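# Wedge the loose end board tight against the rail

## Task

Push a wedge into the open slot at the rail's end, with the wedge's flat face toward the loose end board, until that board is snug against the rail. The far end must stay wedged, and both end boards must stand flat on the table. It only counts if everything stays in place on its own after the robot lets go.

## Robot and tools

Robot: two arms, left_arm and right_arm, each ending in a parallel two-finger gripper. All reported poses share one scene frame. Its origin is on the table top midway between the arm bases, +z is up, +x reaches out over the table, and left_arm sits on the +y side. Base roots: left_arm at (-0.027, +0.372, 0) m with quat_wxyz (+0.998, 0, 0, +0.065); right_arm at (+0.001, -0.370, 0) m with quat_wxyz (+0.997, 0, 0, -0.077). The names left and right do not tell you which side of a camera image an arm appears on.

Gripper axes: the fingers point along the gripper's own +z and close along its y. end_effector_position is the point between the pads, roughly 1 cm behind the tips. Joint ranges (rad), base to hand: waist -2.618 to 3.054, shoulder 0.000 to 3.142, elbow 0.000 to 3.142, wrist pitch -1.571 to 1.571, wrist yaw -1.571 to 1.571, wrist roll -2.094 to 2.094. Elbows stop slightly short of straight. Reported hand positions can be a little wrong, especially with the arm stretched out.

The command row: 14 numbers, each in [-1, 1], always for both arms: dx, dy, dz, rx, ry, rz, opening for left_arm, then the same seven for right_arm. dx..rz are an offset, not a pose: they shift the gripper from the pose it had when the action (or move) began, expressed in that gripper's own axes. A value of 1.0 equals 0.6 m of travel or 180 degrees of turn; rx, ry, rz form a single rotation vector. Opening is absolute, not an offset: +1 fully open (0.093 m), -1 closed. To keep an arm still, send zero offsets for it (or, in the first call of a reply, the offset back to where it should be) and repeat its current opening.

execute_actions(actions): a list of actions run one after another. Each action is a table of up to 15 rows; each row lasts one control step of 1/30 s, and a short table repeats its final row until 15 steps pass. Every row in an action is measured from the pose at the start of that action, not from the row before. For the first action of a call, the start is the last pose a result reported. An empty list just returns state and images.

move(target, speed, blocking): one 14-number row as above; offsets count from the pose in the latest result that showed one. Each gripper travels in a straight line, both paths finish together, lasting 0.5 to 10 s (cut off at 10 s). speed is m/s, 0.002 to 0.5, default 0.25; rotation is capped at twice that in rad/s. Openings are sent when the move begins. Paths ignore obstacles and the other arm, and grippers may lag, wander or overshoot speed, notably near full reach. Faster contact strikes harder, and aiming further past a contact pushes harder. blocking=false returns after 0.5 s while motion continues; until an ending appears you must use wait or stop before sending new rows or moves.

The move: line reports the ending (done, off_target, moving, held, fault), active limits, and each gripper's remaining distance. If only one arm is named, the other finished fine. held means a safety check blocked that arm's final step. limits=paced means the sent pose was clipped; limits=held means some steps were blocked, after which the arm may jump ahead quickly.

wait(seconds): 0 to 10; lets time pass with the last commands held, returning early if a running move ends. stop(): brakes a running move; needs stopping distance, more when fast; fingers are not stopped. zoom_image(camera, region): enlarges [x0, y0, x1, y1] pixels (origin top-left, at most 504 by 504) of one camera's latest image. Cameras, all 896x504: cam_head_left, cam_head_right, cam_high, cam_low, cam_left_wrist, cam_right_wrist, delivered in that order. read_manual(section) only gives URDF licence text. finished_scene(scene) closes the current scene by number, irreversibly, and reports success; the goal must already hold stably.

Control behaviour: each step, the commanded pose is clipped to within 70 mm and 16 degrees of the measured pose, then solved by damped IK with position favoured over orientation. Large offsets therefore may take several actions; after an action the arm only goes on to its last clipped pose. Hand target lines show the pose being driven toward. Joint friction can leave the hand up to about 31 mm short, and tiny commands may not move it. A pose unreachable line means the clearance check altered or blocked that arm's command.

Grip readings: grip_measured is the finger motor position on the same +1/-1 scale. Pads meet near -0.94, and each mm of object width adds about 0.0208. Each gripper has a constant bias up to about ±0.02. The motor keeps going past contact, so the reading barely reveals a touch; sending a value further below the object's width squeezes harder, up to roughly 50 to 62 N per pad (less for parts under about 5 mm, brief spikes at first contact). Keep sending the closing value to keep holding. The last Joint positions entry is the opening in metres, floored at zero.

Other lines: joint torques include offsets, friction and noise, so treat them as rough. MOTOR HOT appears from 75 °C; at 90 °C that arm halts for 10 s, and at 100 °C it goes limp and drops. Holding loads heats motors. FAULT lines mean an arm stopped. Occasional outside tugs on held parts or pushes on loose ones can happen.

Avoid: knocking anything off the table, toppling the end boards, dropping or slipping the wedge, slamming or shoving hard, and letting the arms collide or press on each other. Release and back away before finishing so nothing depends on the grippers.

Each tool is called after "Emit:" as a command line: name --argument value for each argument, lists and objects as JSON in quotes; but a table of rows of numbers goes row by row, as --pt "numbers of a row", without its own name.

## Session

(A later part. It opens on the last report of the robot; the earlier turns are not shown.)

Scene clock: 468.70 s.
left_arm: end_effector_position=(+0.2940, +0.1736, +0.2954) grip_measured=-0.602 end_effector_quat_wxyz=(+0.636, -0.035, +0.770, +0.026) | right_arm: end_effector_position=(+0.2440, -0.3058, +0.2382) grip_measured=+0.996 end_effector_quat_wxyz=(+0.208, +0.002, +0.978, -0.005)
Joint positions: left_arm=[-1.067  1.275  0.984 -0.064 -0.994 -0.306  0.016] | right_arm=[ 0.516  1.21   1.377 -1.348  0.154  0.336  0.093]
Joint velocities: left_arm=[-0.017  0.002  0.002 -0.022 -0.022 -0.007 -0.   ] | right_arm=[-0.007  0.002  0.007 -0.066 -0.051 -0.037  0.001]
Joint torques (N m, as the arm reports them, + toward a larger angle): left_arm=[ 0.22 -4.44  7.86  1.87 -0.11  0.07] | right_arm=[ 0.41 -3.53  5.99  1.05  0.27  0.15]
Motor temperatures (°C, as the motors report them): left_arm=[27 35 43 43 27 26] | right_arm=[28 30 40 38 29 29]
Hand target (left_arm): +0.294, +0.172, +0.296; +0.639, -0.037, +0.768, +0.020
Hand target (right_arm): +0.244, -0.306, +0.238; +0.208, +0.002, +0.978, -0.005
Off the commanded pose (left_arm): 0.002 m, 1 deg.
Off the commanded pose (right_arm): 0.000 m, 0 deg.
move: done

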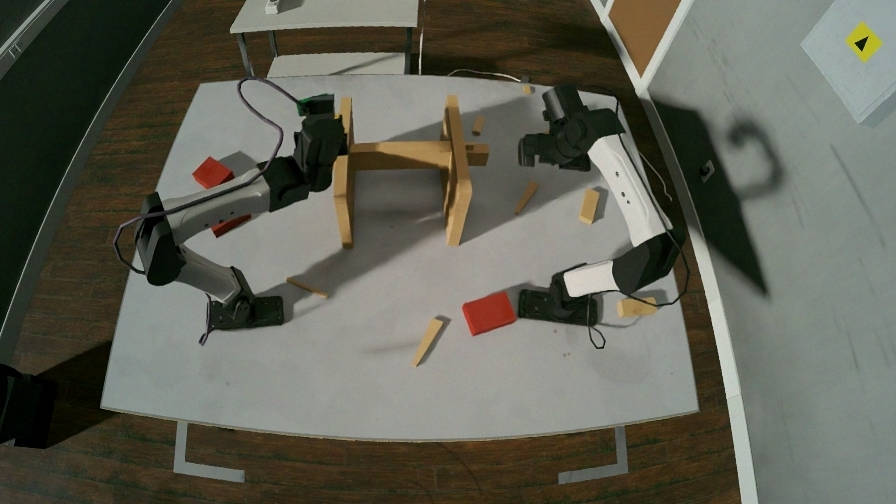

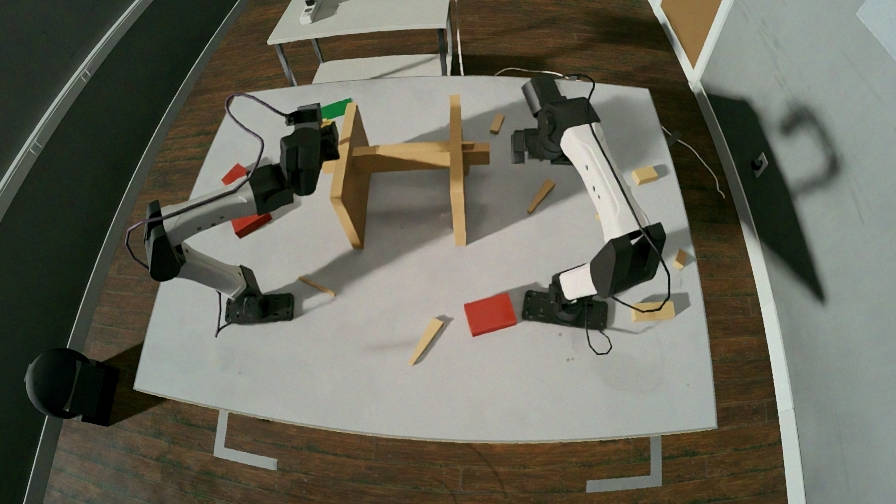

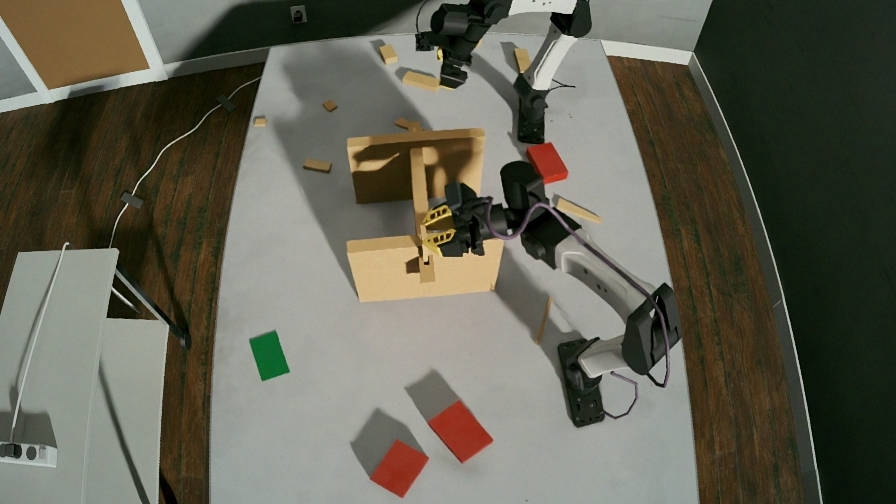

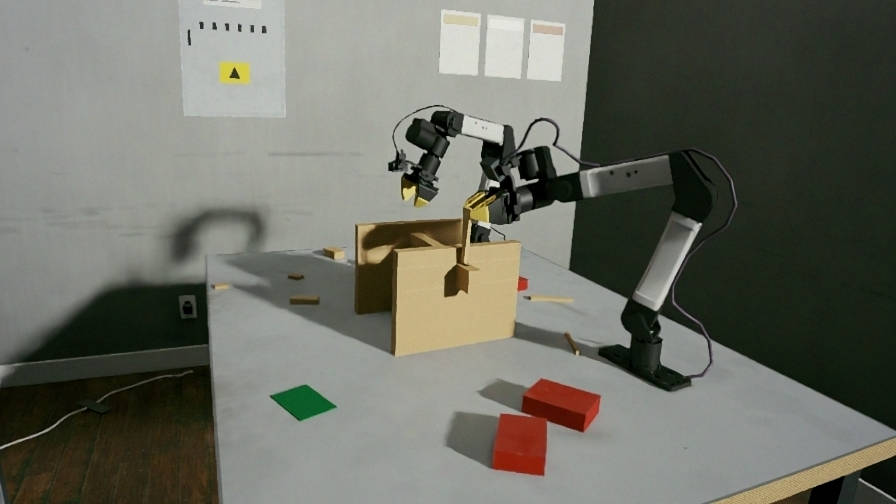

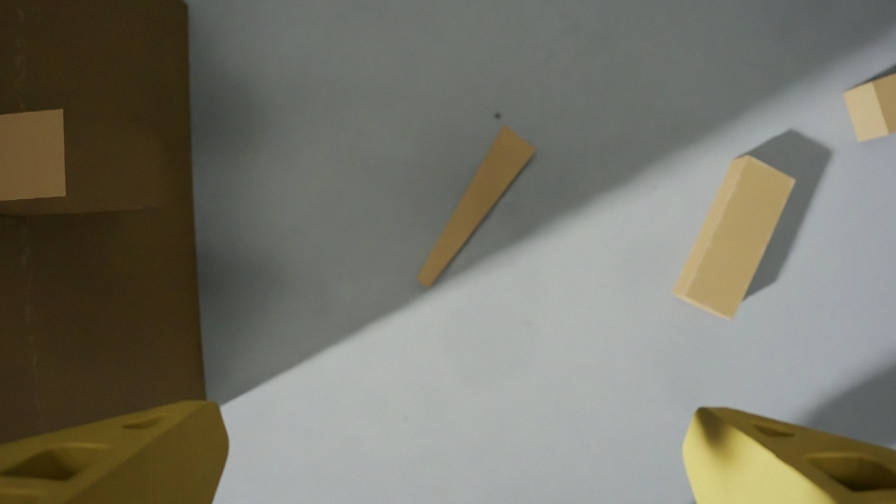

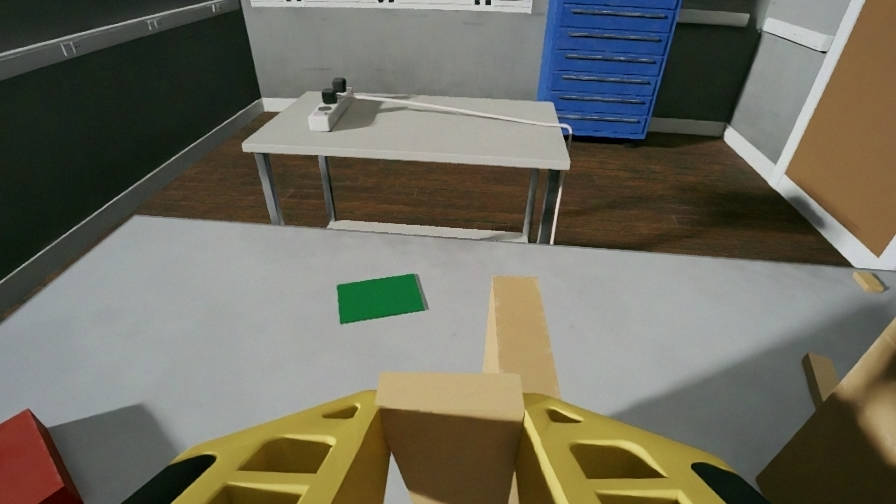

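Emit:
move --target '[0.0229, 0.0, 0.0044, -0.0004, 0.0013, 0.0022, -0.65, 0, 0, 0, 0, 0, 0, 1]' --speed 0.006

Emit:
zoom_image --camera "cam_high" --region '[410, 240, 445, 275]'

Emit:
zoom_image --camera "cam_low" --region '[445, 240, 490, 280]'

Scene clock: 517.47 s.
left_arm: end_effector_position=(+0.2931, +0.1747, +0.2846) grip_measured=-0.602 end_effector_quat_wxyz=(+0.633, -0.031, +0.773, +0.031) | right_arm: end_effector_position=(+0.2440, -0.3058, +0.2382) grip_measured=+0.996 end_effector_quat_wxyz=(+0.208, +0.002, +0.978, -0.005)
Joint positions: left_arm=[-1.067  1.275  0.951 -0.046 -0.994 -0.306  0.016] | right_arm=[ 0.516  1.21   1.377 -1.348  0.154  0.336  0.093]
Joint velocities: left_arm=[-0.007 -0.002 -0.017  0.037 -0.007 -0.007 -0.   ] | right_arm=[-0.002 -0.007 -0.002 -0.022  0.007  0.022  0.   ]
Joint torques (N m, as the arm reports them, + toward a larger angle): left_arm=[ 0.28 -3.93  7.05  2.03 -0.13  0.08] | right_arm=[ 0.4  -3.55  6.    1.05  0.26  0.14]
Motor temperatures (°C, as the motors report them): left_arm=[27 35 44 44 27 26] | right_arm=[28 30 40 38 29 29]
Hand target (left_arm): +0.294, +0.173, +0.281; +0.634, -0.033, +0.772, +0.029
Hand target (right_arm): +0.244, -0.306, +0.238; +0.208, +0.002, +0.978, -0.005
Off the commanded pose (left_arm): 0.003 m, 0 deg.
Off the commanded pose (right_arm): 0.000 m, 0 deg.
move: done

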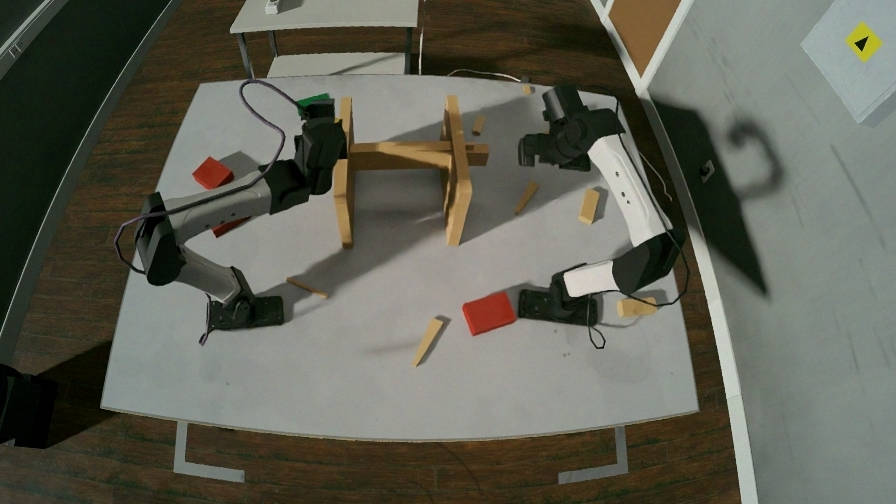

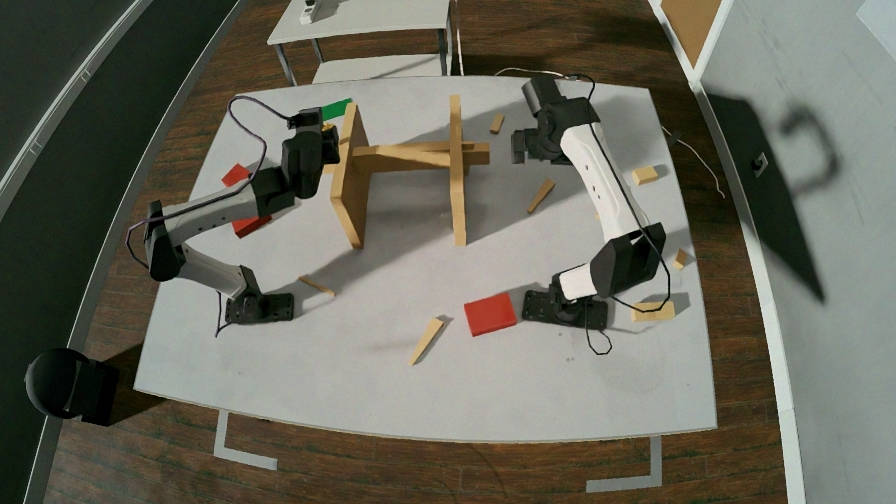

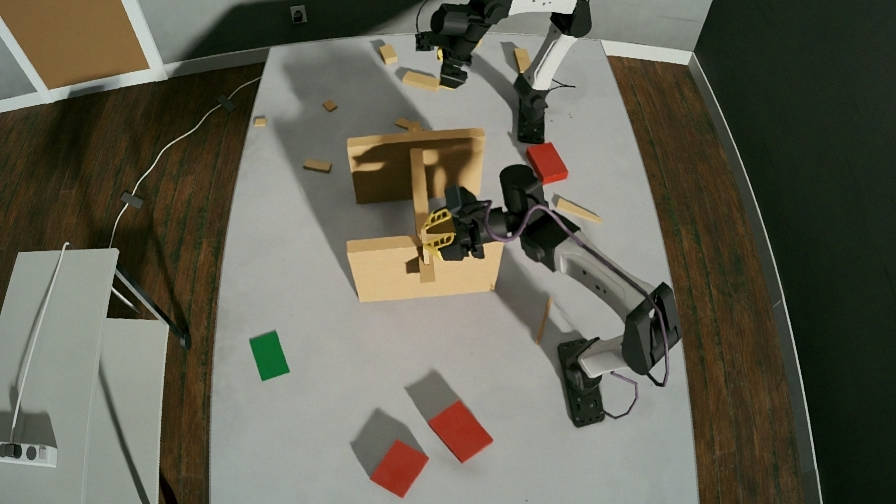

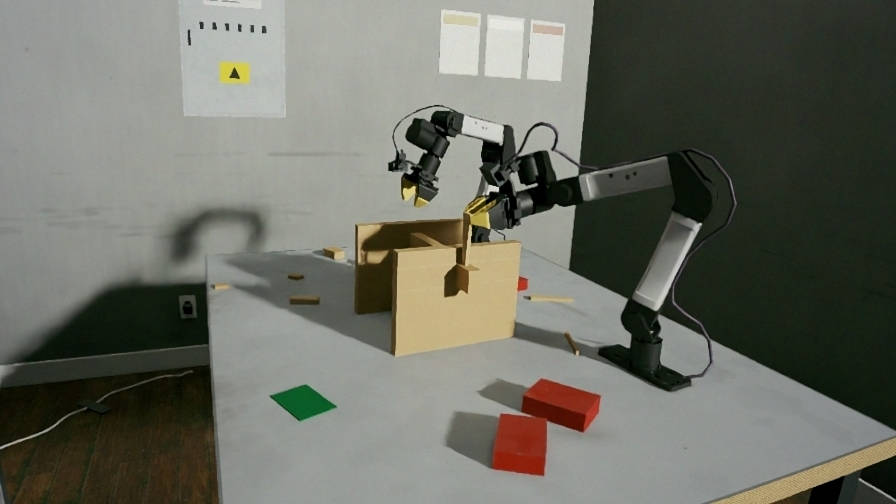

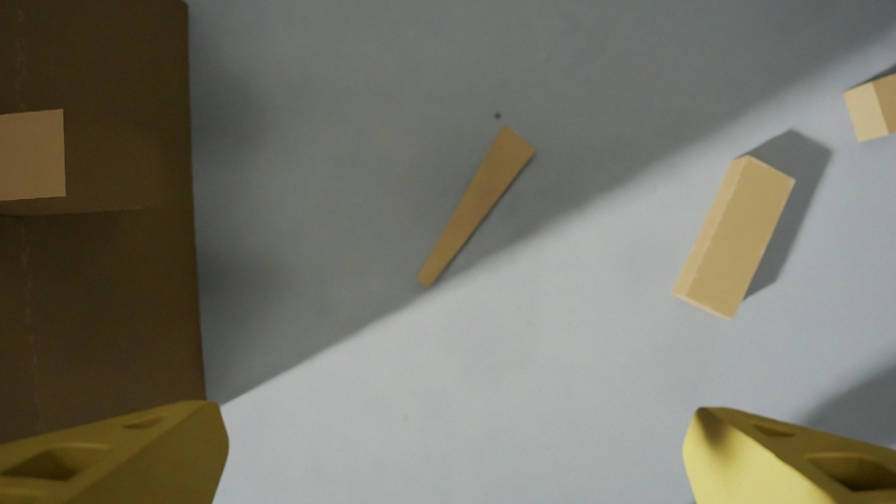

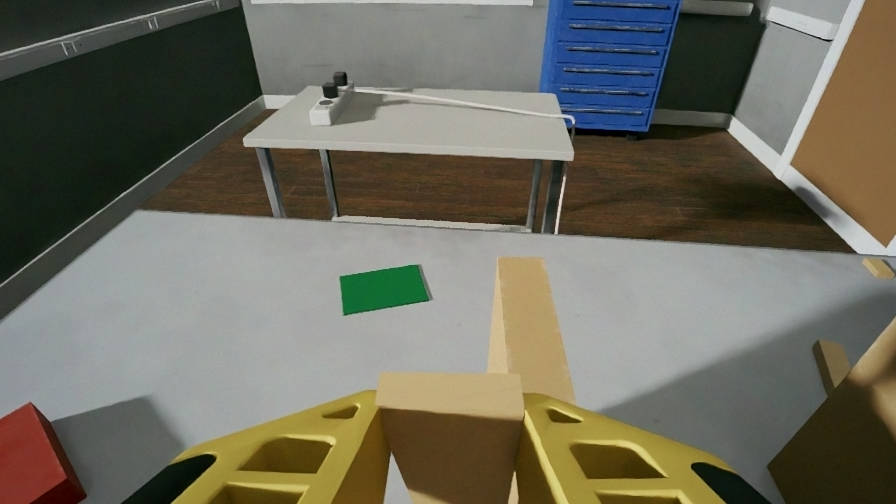

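Region (410, 240, 445, 275) of cam_high's 896x504 image, scaled by 14.400, with more detail than that image has.

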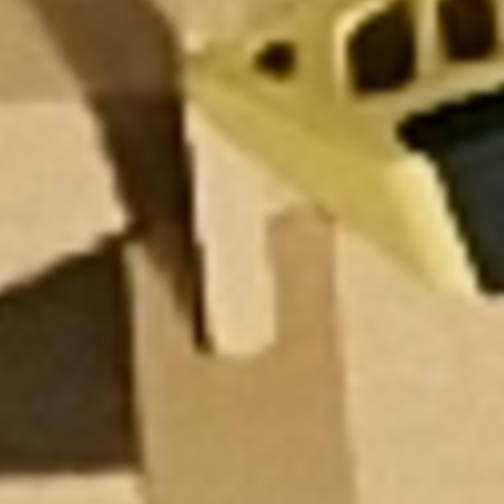

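Region (445, 240, 490, 280) of cam_low's 896x504 image, scaled by 11.200, with more detail than that image has.

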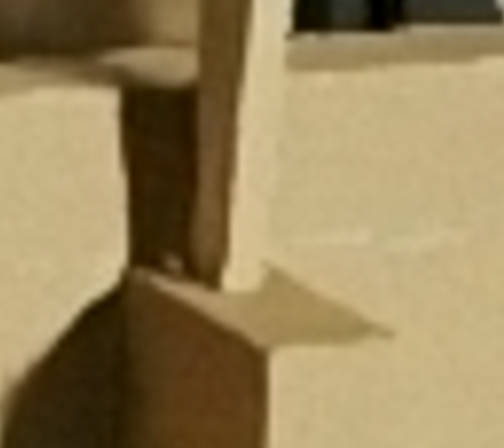

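Emit:
move --target '[-0.0052, -0.0016, 0.0, 0.0009, -0.0033, -0.0054, -0.65, 0, 0, 0, 0, 0, 0, 1]' --speed 0.01

Emit:
zoom_image --camera "cam_high" --region '[410, 240, 445, 275]'

Emit:
zoom_image --camera "cam_low" --region '[445, 240, 490, 280]'

Scene clock: 551.93 s.
left_arm: end_effector_position=(+0.2931, +0.1747, +0.2846) grip_measured=-0.602 end_effector_quat_wxyz=(+0.633, -0.031, +0.773, +0.031) | right_arm: end_effector_position=(+0.2440, -0.3058, +0.2382) grip_measured=+0.996 end_effector_quat_wxyz=(+0.208, +0.002, +0.978, -0.005)
Joint positions: left_arm=[-1.067  1.275  0.951 -0.046 -0.994 -0.306  0.016] | right_arm=[ 0.516  1.21   1.377 -1.348  0.154  0.336  0.093]
Joint velocities: left_arm=[-0.017 -0.017 -0.007  0.022 -0.037 -0.037 -0.   ] | right_arm=[ 0.007 -0.012  0.012 -0.007 -0.037  0.007 -0.001]
Joint torques (N m, as the arm reports them, + toward a larger angle): left_arm=[ 0.2  -4.5   7.98  1.9  -0.14  0.08] | right_arm=[ 0.4  -3.54  6.01  1.05  0.27  0.15]
Motor temperatures (°C, as the motors report them): left_arm=[27 35 44 45 27 26] | right_arm=[28 30 40 38 29 29]
Hand target (left_arm): +0.294, +0.174, +0.288; +0.637, -0.036, +0.770, +0.025
Hand target (right_arm): +0.244, -0.306, +0.238; +0.208, +0.002, +0.978, -0.005
Off the commanded pose (left_arm): 0.003 m, 1 deg.
Off the commanded pose (right_arm): 0.000 m, 0 deg.
move: done

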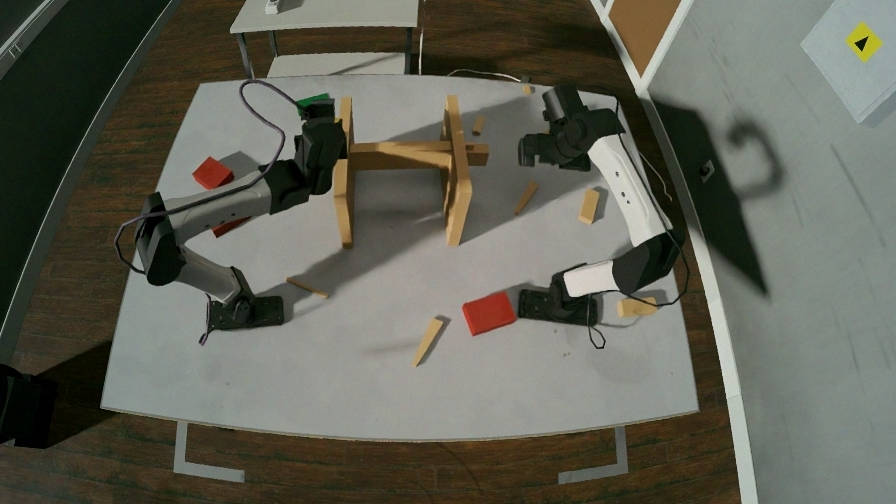

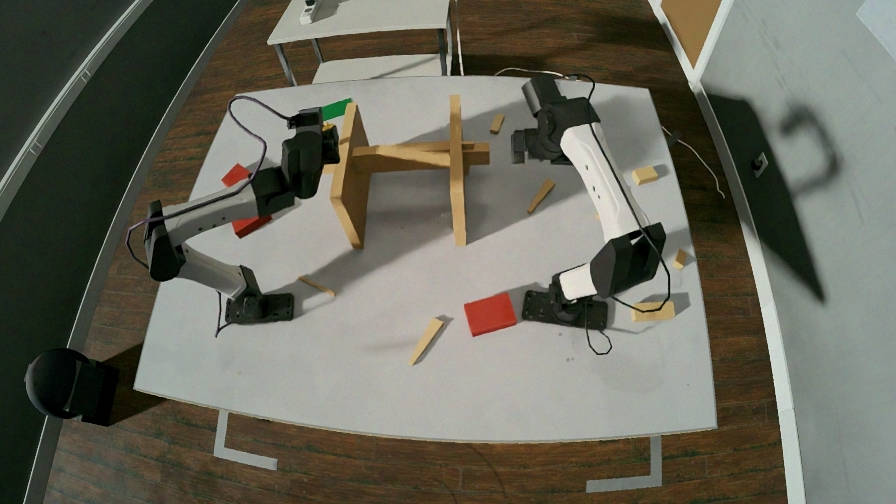

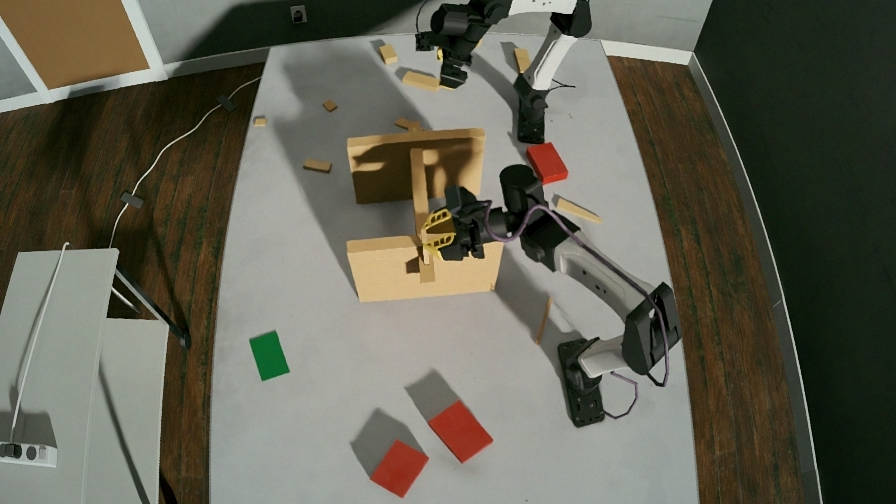

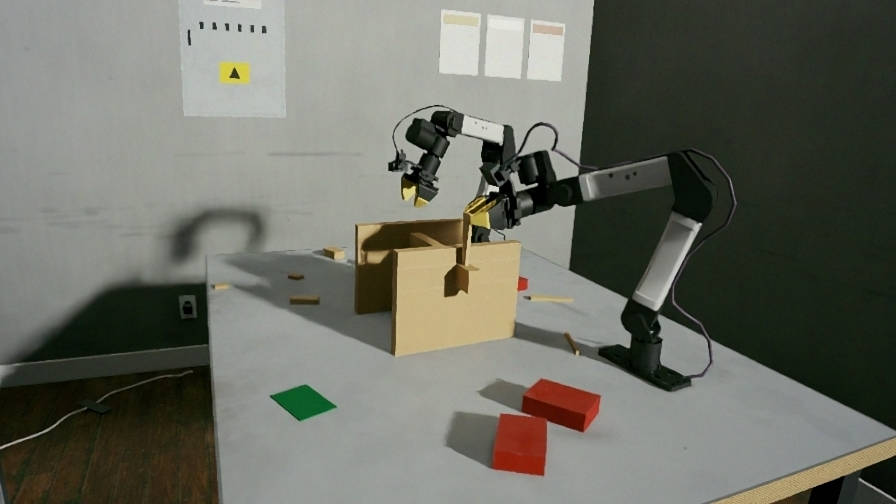

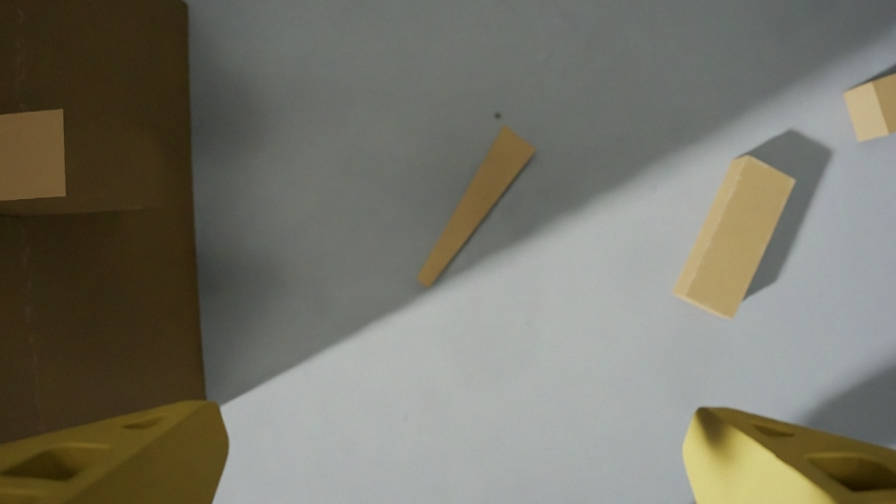

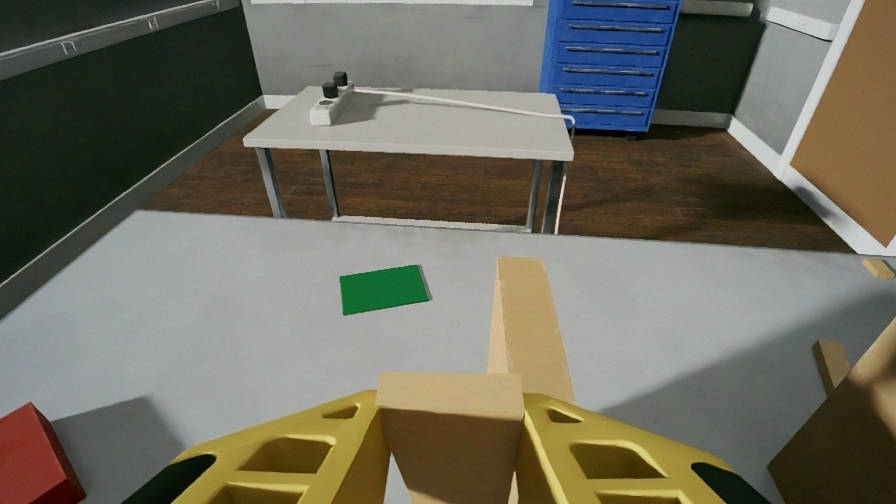

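Region (410, 240, 445, 275) of cam_high's 896x504 image, scaled by 14.400, with more detail than that image has.

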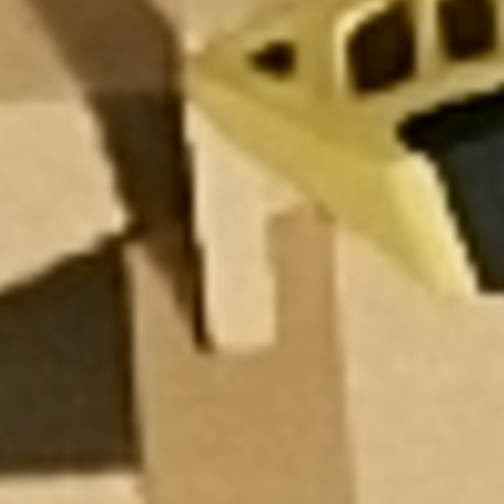

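Region (445, 240, 490, 280) of cam_low's 896x504 image, scaled by 11.200, with more detail than that image has.

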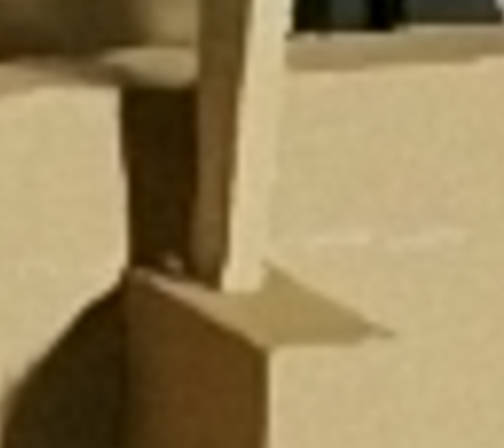

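Emit:
move --target '[-0.0078, -0.0024, 0.0, 0.00135, -0.005, -0.0081, -0.65, 0, 0, 0, 0, 0, 0, 1]' --speed 0.01

Emit:
zoom_image --camera "cam_high" --region '[410, 240, 445, 275]'

Emit:
zoom_image --camera "cam_low" --region '[445, 240, 490, 280]'

Scene clock: 562.13 s.
left_arm: end_effector_position=(+0.2933, +0.1745, +0.2852) grip_measured=-0.602 end_effector_quat_wxyz=(+0.633, -0.032, +0.773, +0.030) | right_arm: end_effector_position=(+0.2440, -0.3058, +0.2382) grip_measured=+0.996 end_effector_quat_wxyz=(+0.208, +0.002, +0.978, -0.005)
Joint positions: left_arm=[-1.067  1.275  0.951 -0.042 -0.994 -0.306  0.016] | right_arm=[ 0.516  1.21   1.377 -1.348  0.154  0.336  0.093]
Joint velocities: left_arm=[ 0.002 -0.022 -0.002  0.007  0.007  0.007 -0.   ] | right_arm=[ 0.022 -0.007 -0.007  0.037  0.007 -0.022  0.   ]
Joint torques (N m, as the arm reports them, + toward a larger angle): left_arm=[ 0.17 -4.51  8.2   2.03 -0.16  0.06] | right_arm=[ 0.41 -3.54  6.01  1.05  0.27  0.15]
Motor temperatures (°C, as the motors report them): left_arm=[27 35 44 45 27 26] | right_arm=[28 30 40 38 29 29]
Hand target (left_arm): +0.294, +0.173, +0.289; +0.639, -0.039, +0.768, +0.022
Hand target (right_arm): +0.244, -0.306, +0.238; +0.208, +0.002, +0.978, -0.005
Off the commanded pose (left_arm): 0.004 m, 2 deg.
Off the commanded pose (right_arm): 0.000 m, 0 deg.
move: done

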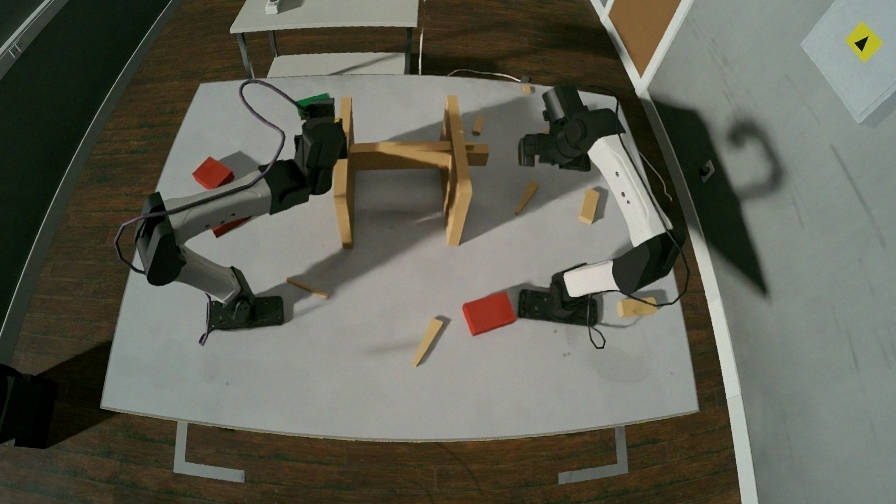

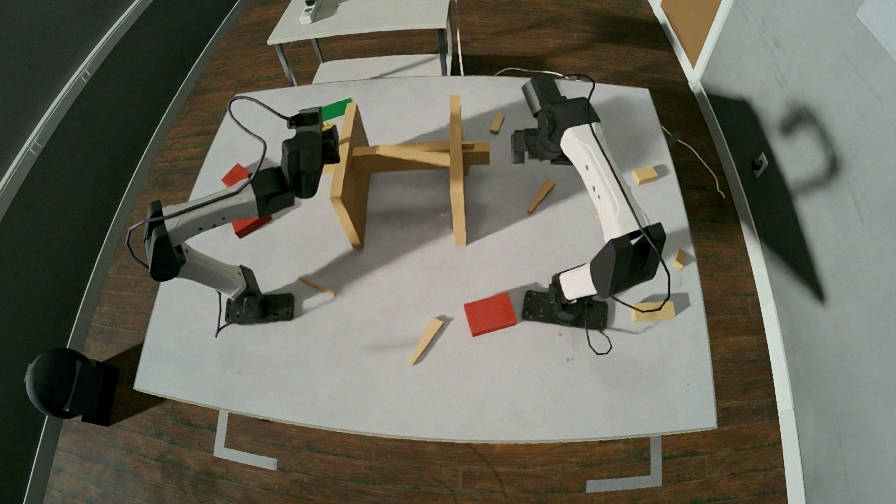

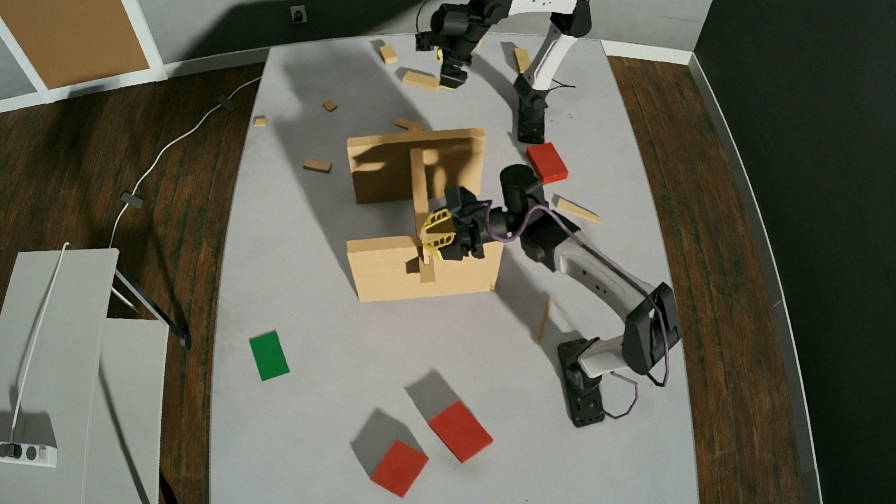

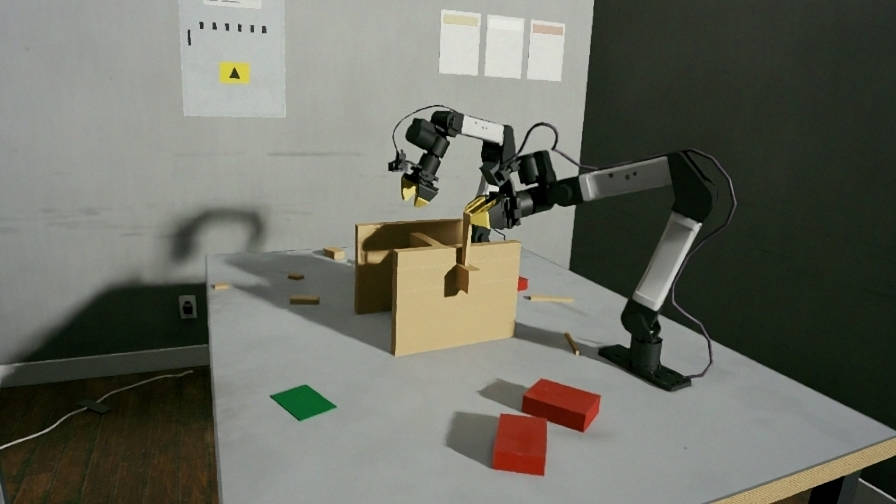

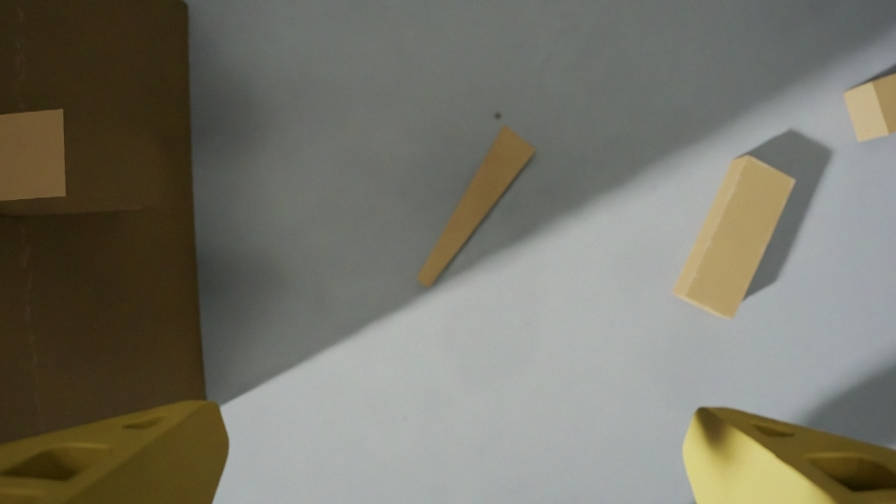

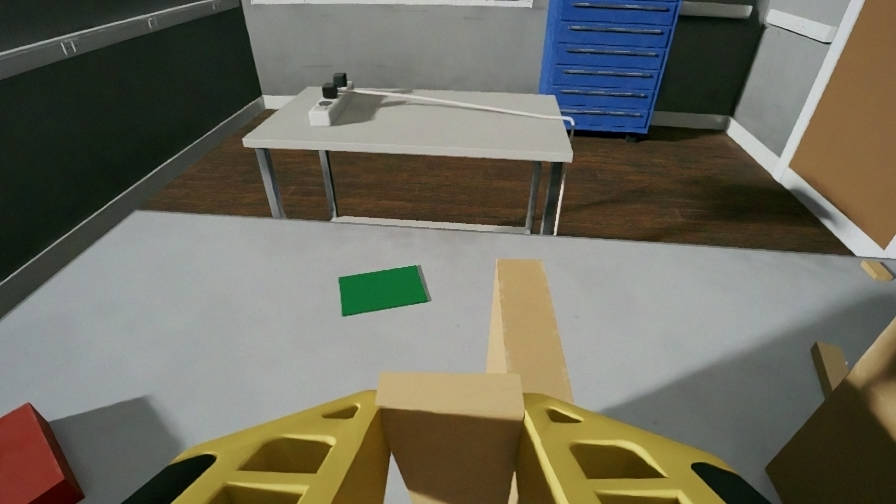

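Region (410, 240, 445, 275) of cam_high's 896x504 image, scaled by 14.400, with more detail than that image has.

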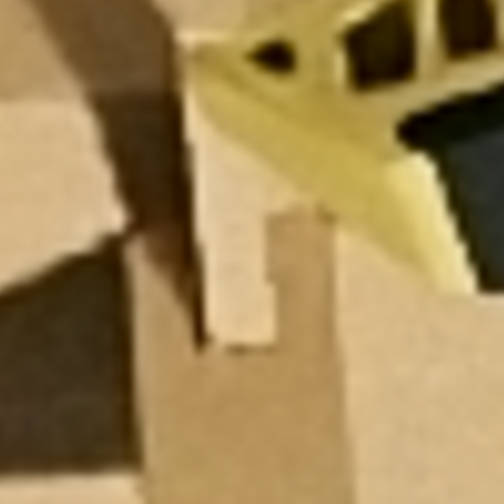

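Region (445, 240, 490, 280) of cam_low's 896x504 image, scaled by 11.200, with more detail than that image has.

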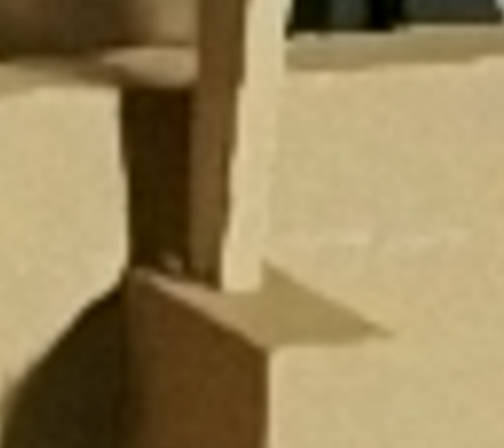

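Emit:
move --target '[-0.0094, -0.0029, 0.0, 0.0016, -0.006, -0.0097, -0.65, 0, 0, 0, 0, 0, 0, 1]' --speed 0.01

Emit:
zoom_image --camera "cam_high" --region '[410, 240, 445, 275]'

Emit:
zoom_image --camera "cam_low" --region '[445, 240, 490, 280]'

Scene clock: 579.90 s.
left_arm: end_effector_position=(+0.2936, +0.1741, +0.2867) grip_measured=-0.602 end_effector_quat_wxyz=(+0.636, -0.034, +0.771, +0.027) | right_arm: end_effector_position=(+0.2440, -0.3058, +0.2382) grip_measured=+0.996 end_effector_quat_wxyz=(+0.208, +0.002, +0.978, -0.005)
Joint positions: left_arm=[-1.067  1.275  0.951 -0.032 -0.994 -0.306  0.016] | right_arm=[ 0.516  1.21   1.377 -1.348  0.154  0.336  0.093]
Joint velocities: left_arm=[-0.002 -0.017  0.012 -0.007  0.022 -0.007  0.001] | right_arm=[ 0.007 -0.007 -0.012 -0.007  0.022 -0.007 -0.001]
Joint torques (N m, as the arm reports them, + toward a larger angle): left_arm=[ 0.19 -4.51  8.14  1.98 -0.15  0.08] | right_arm=[ 0.4  -3.54  6.    1.05  0.26  0.15]
Motor temperatures (°C, as the motors report them): left_arm=[27 35 45 46 27 26] | right_arm=[28 30 41 38 29 29]
Hand target (left_arm): +0.294, +0.173, +0.291; +0.641, -0.042, +0.766, +0.019
Hand target (right_arm): +0.244, -0.306, +0.238; +0.208, +0.002, +0.978, -0.005
Off the commanded pose (left_arm): 0.004 m, 2 deg.
Off the commanded pose (right_arm): 0.000 m, 0 deg.
move: done

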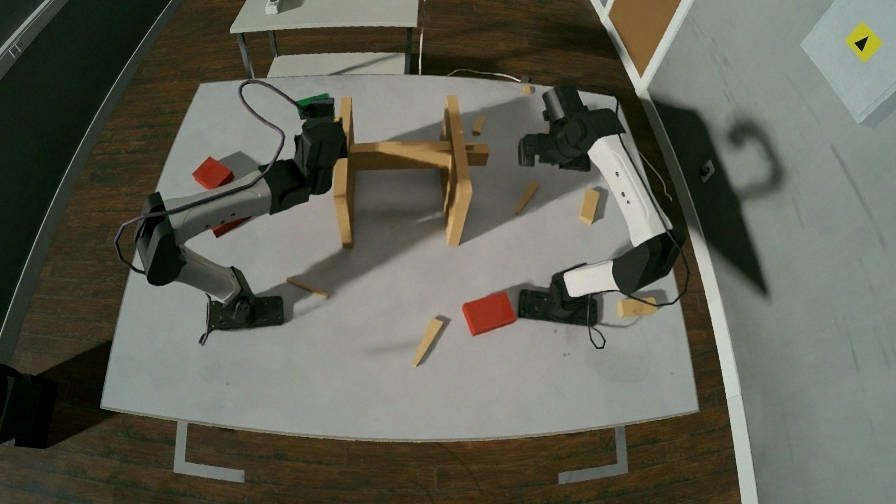

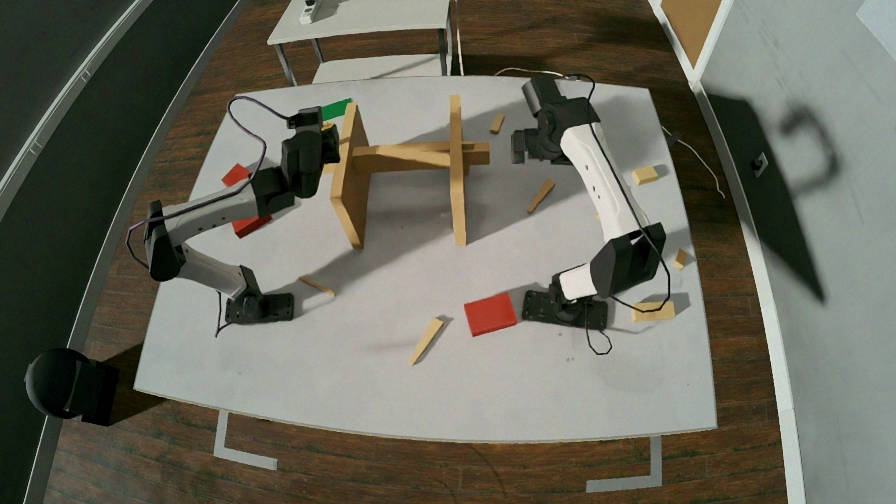

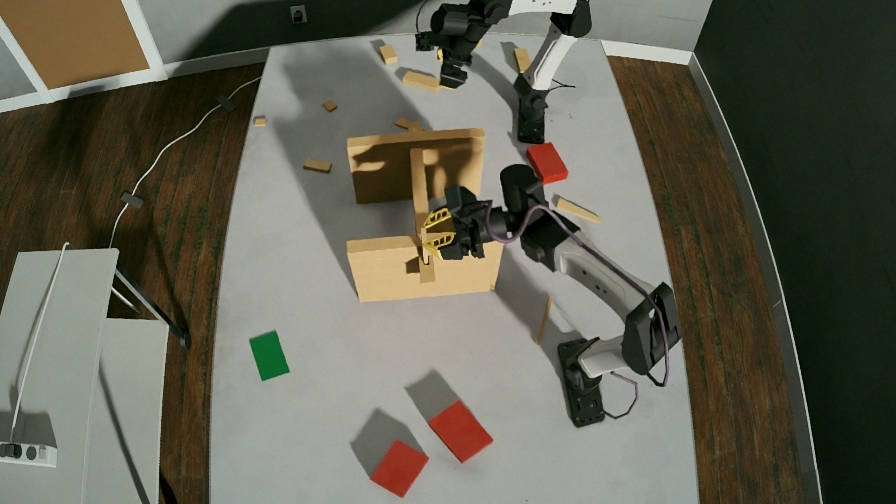

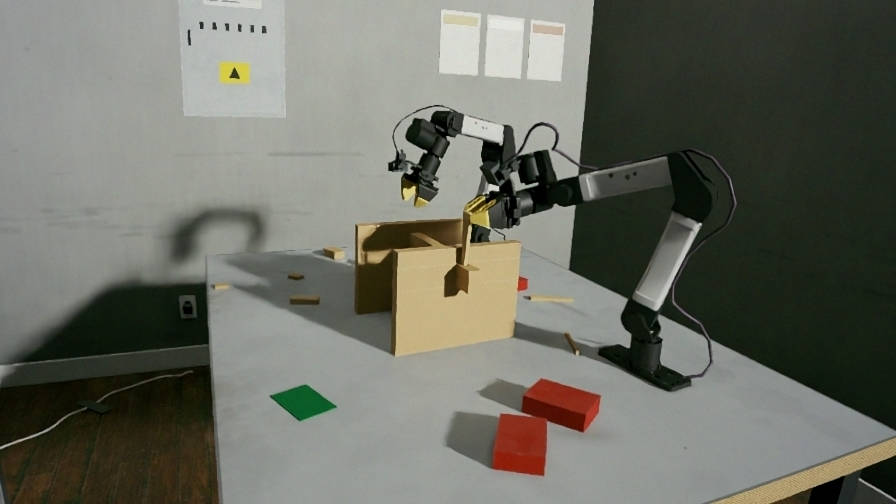

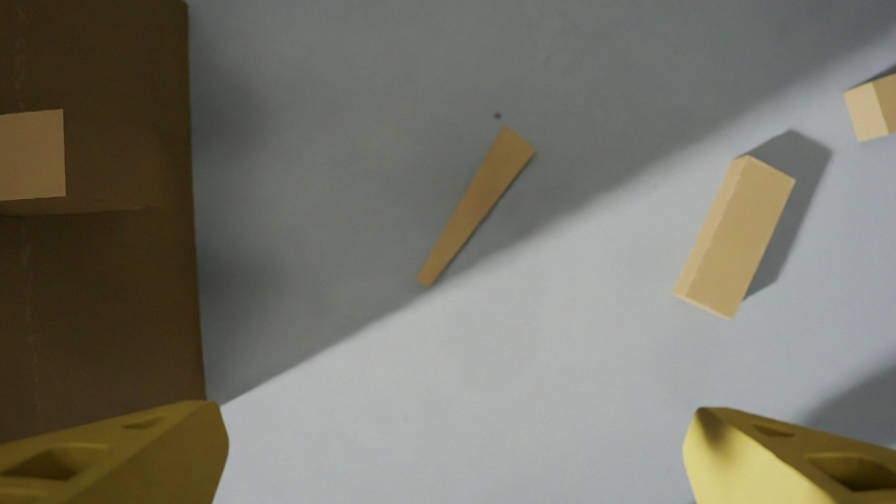

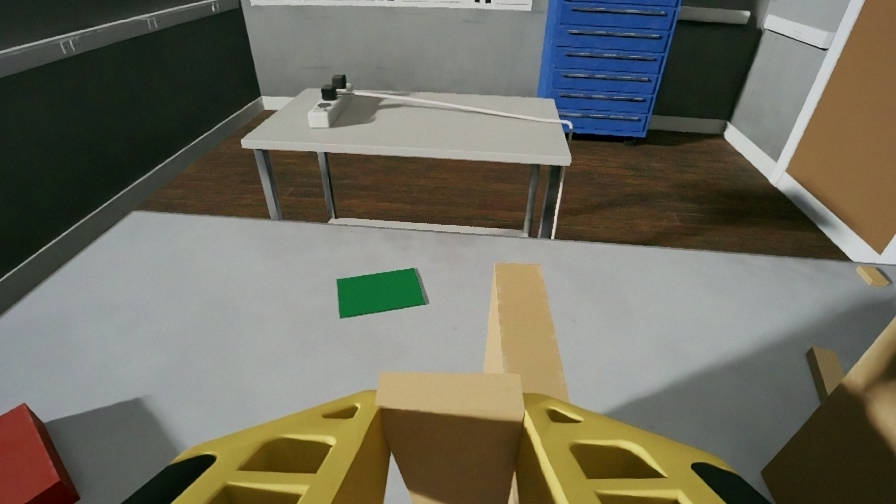

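Region (410, 240, 445, 275) of cam_high's 896x504 image, scaled by 14.400, with more detail than that image has.

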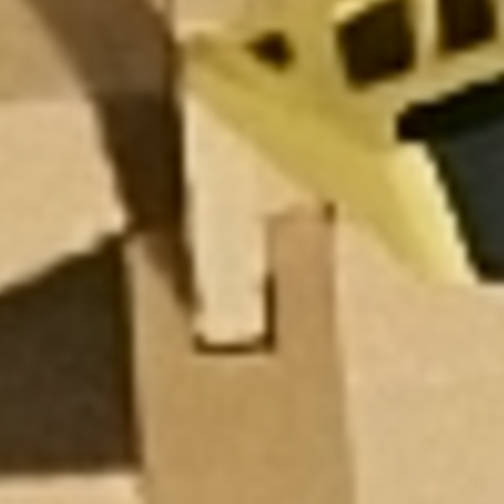

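Region (445, 240, 490, 280) of cam_low's 896x504 image, scaled by 11.200, with more detail than that image has.

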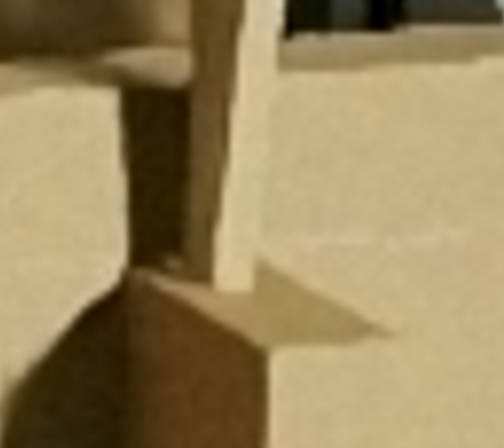

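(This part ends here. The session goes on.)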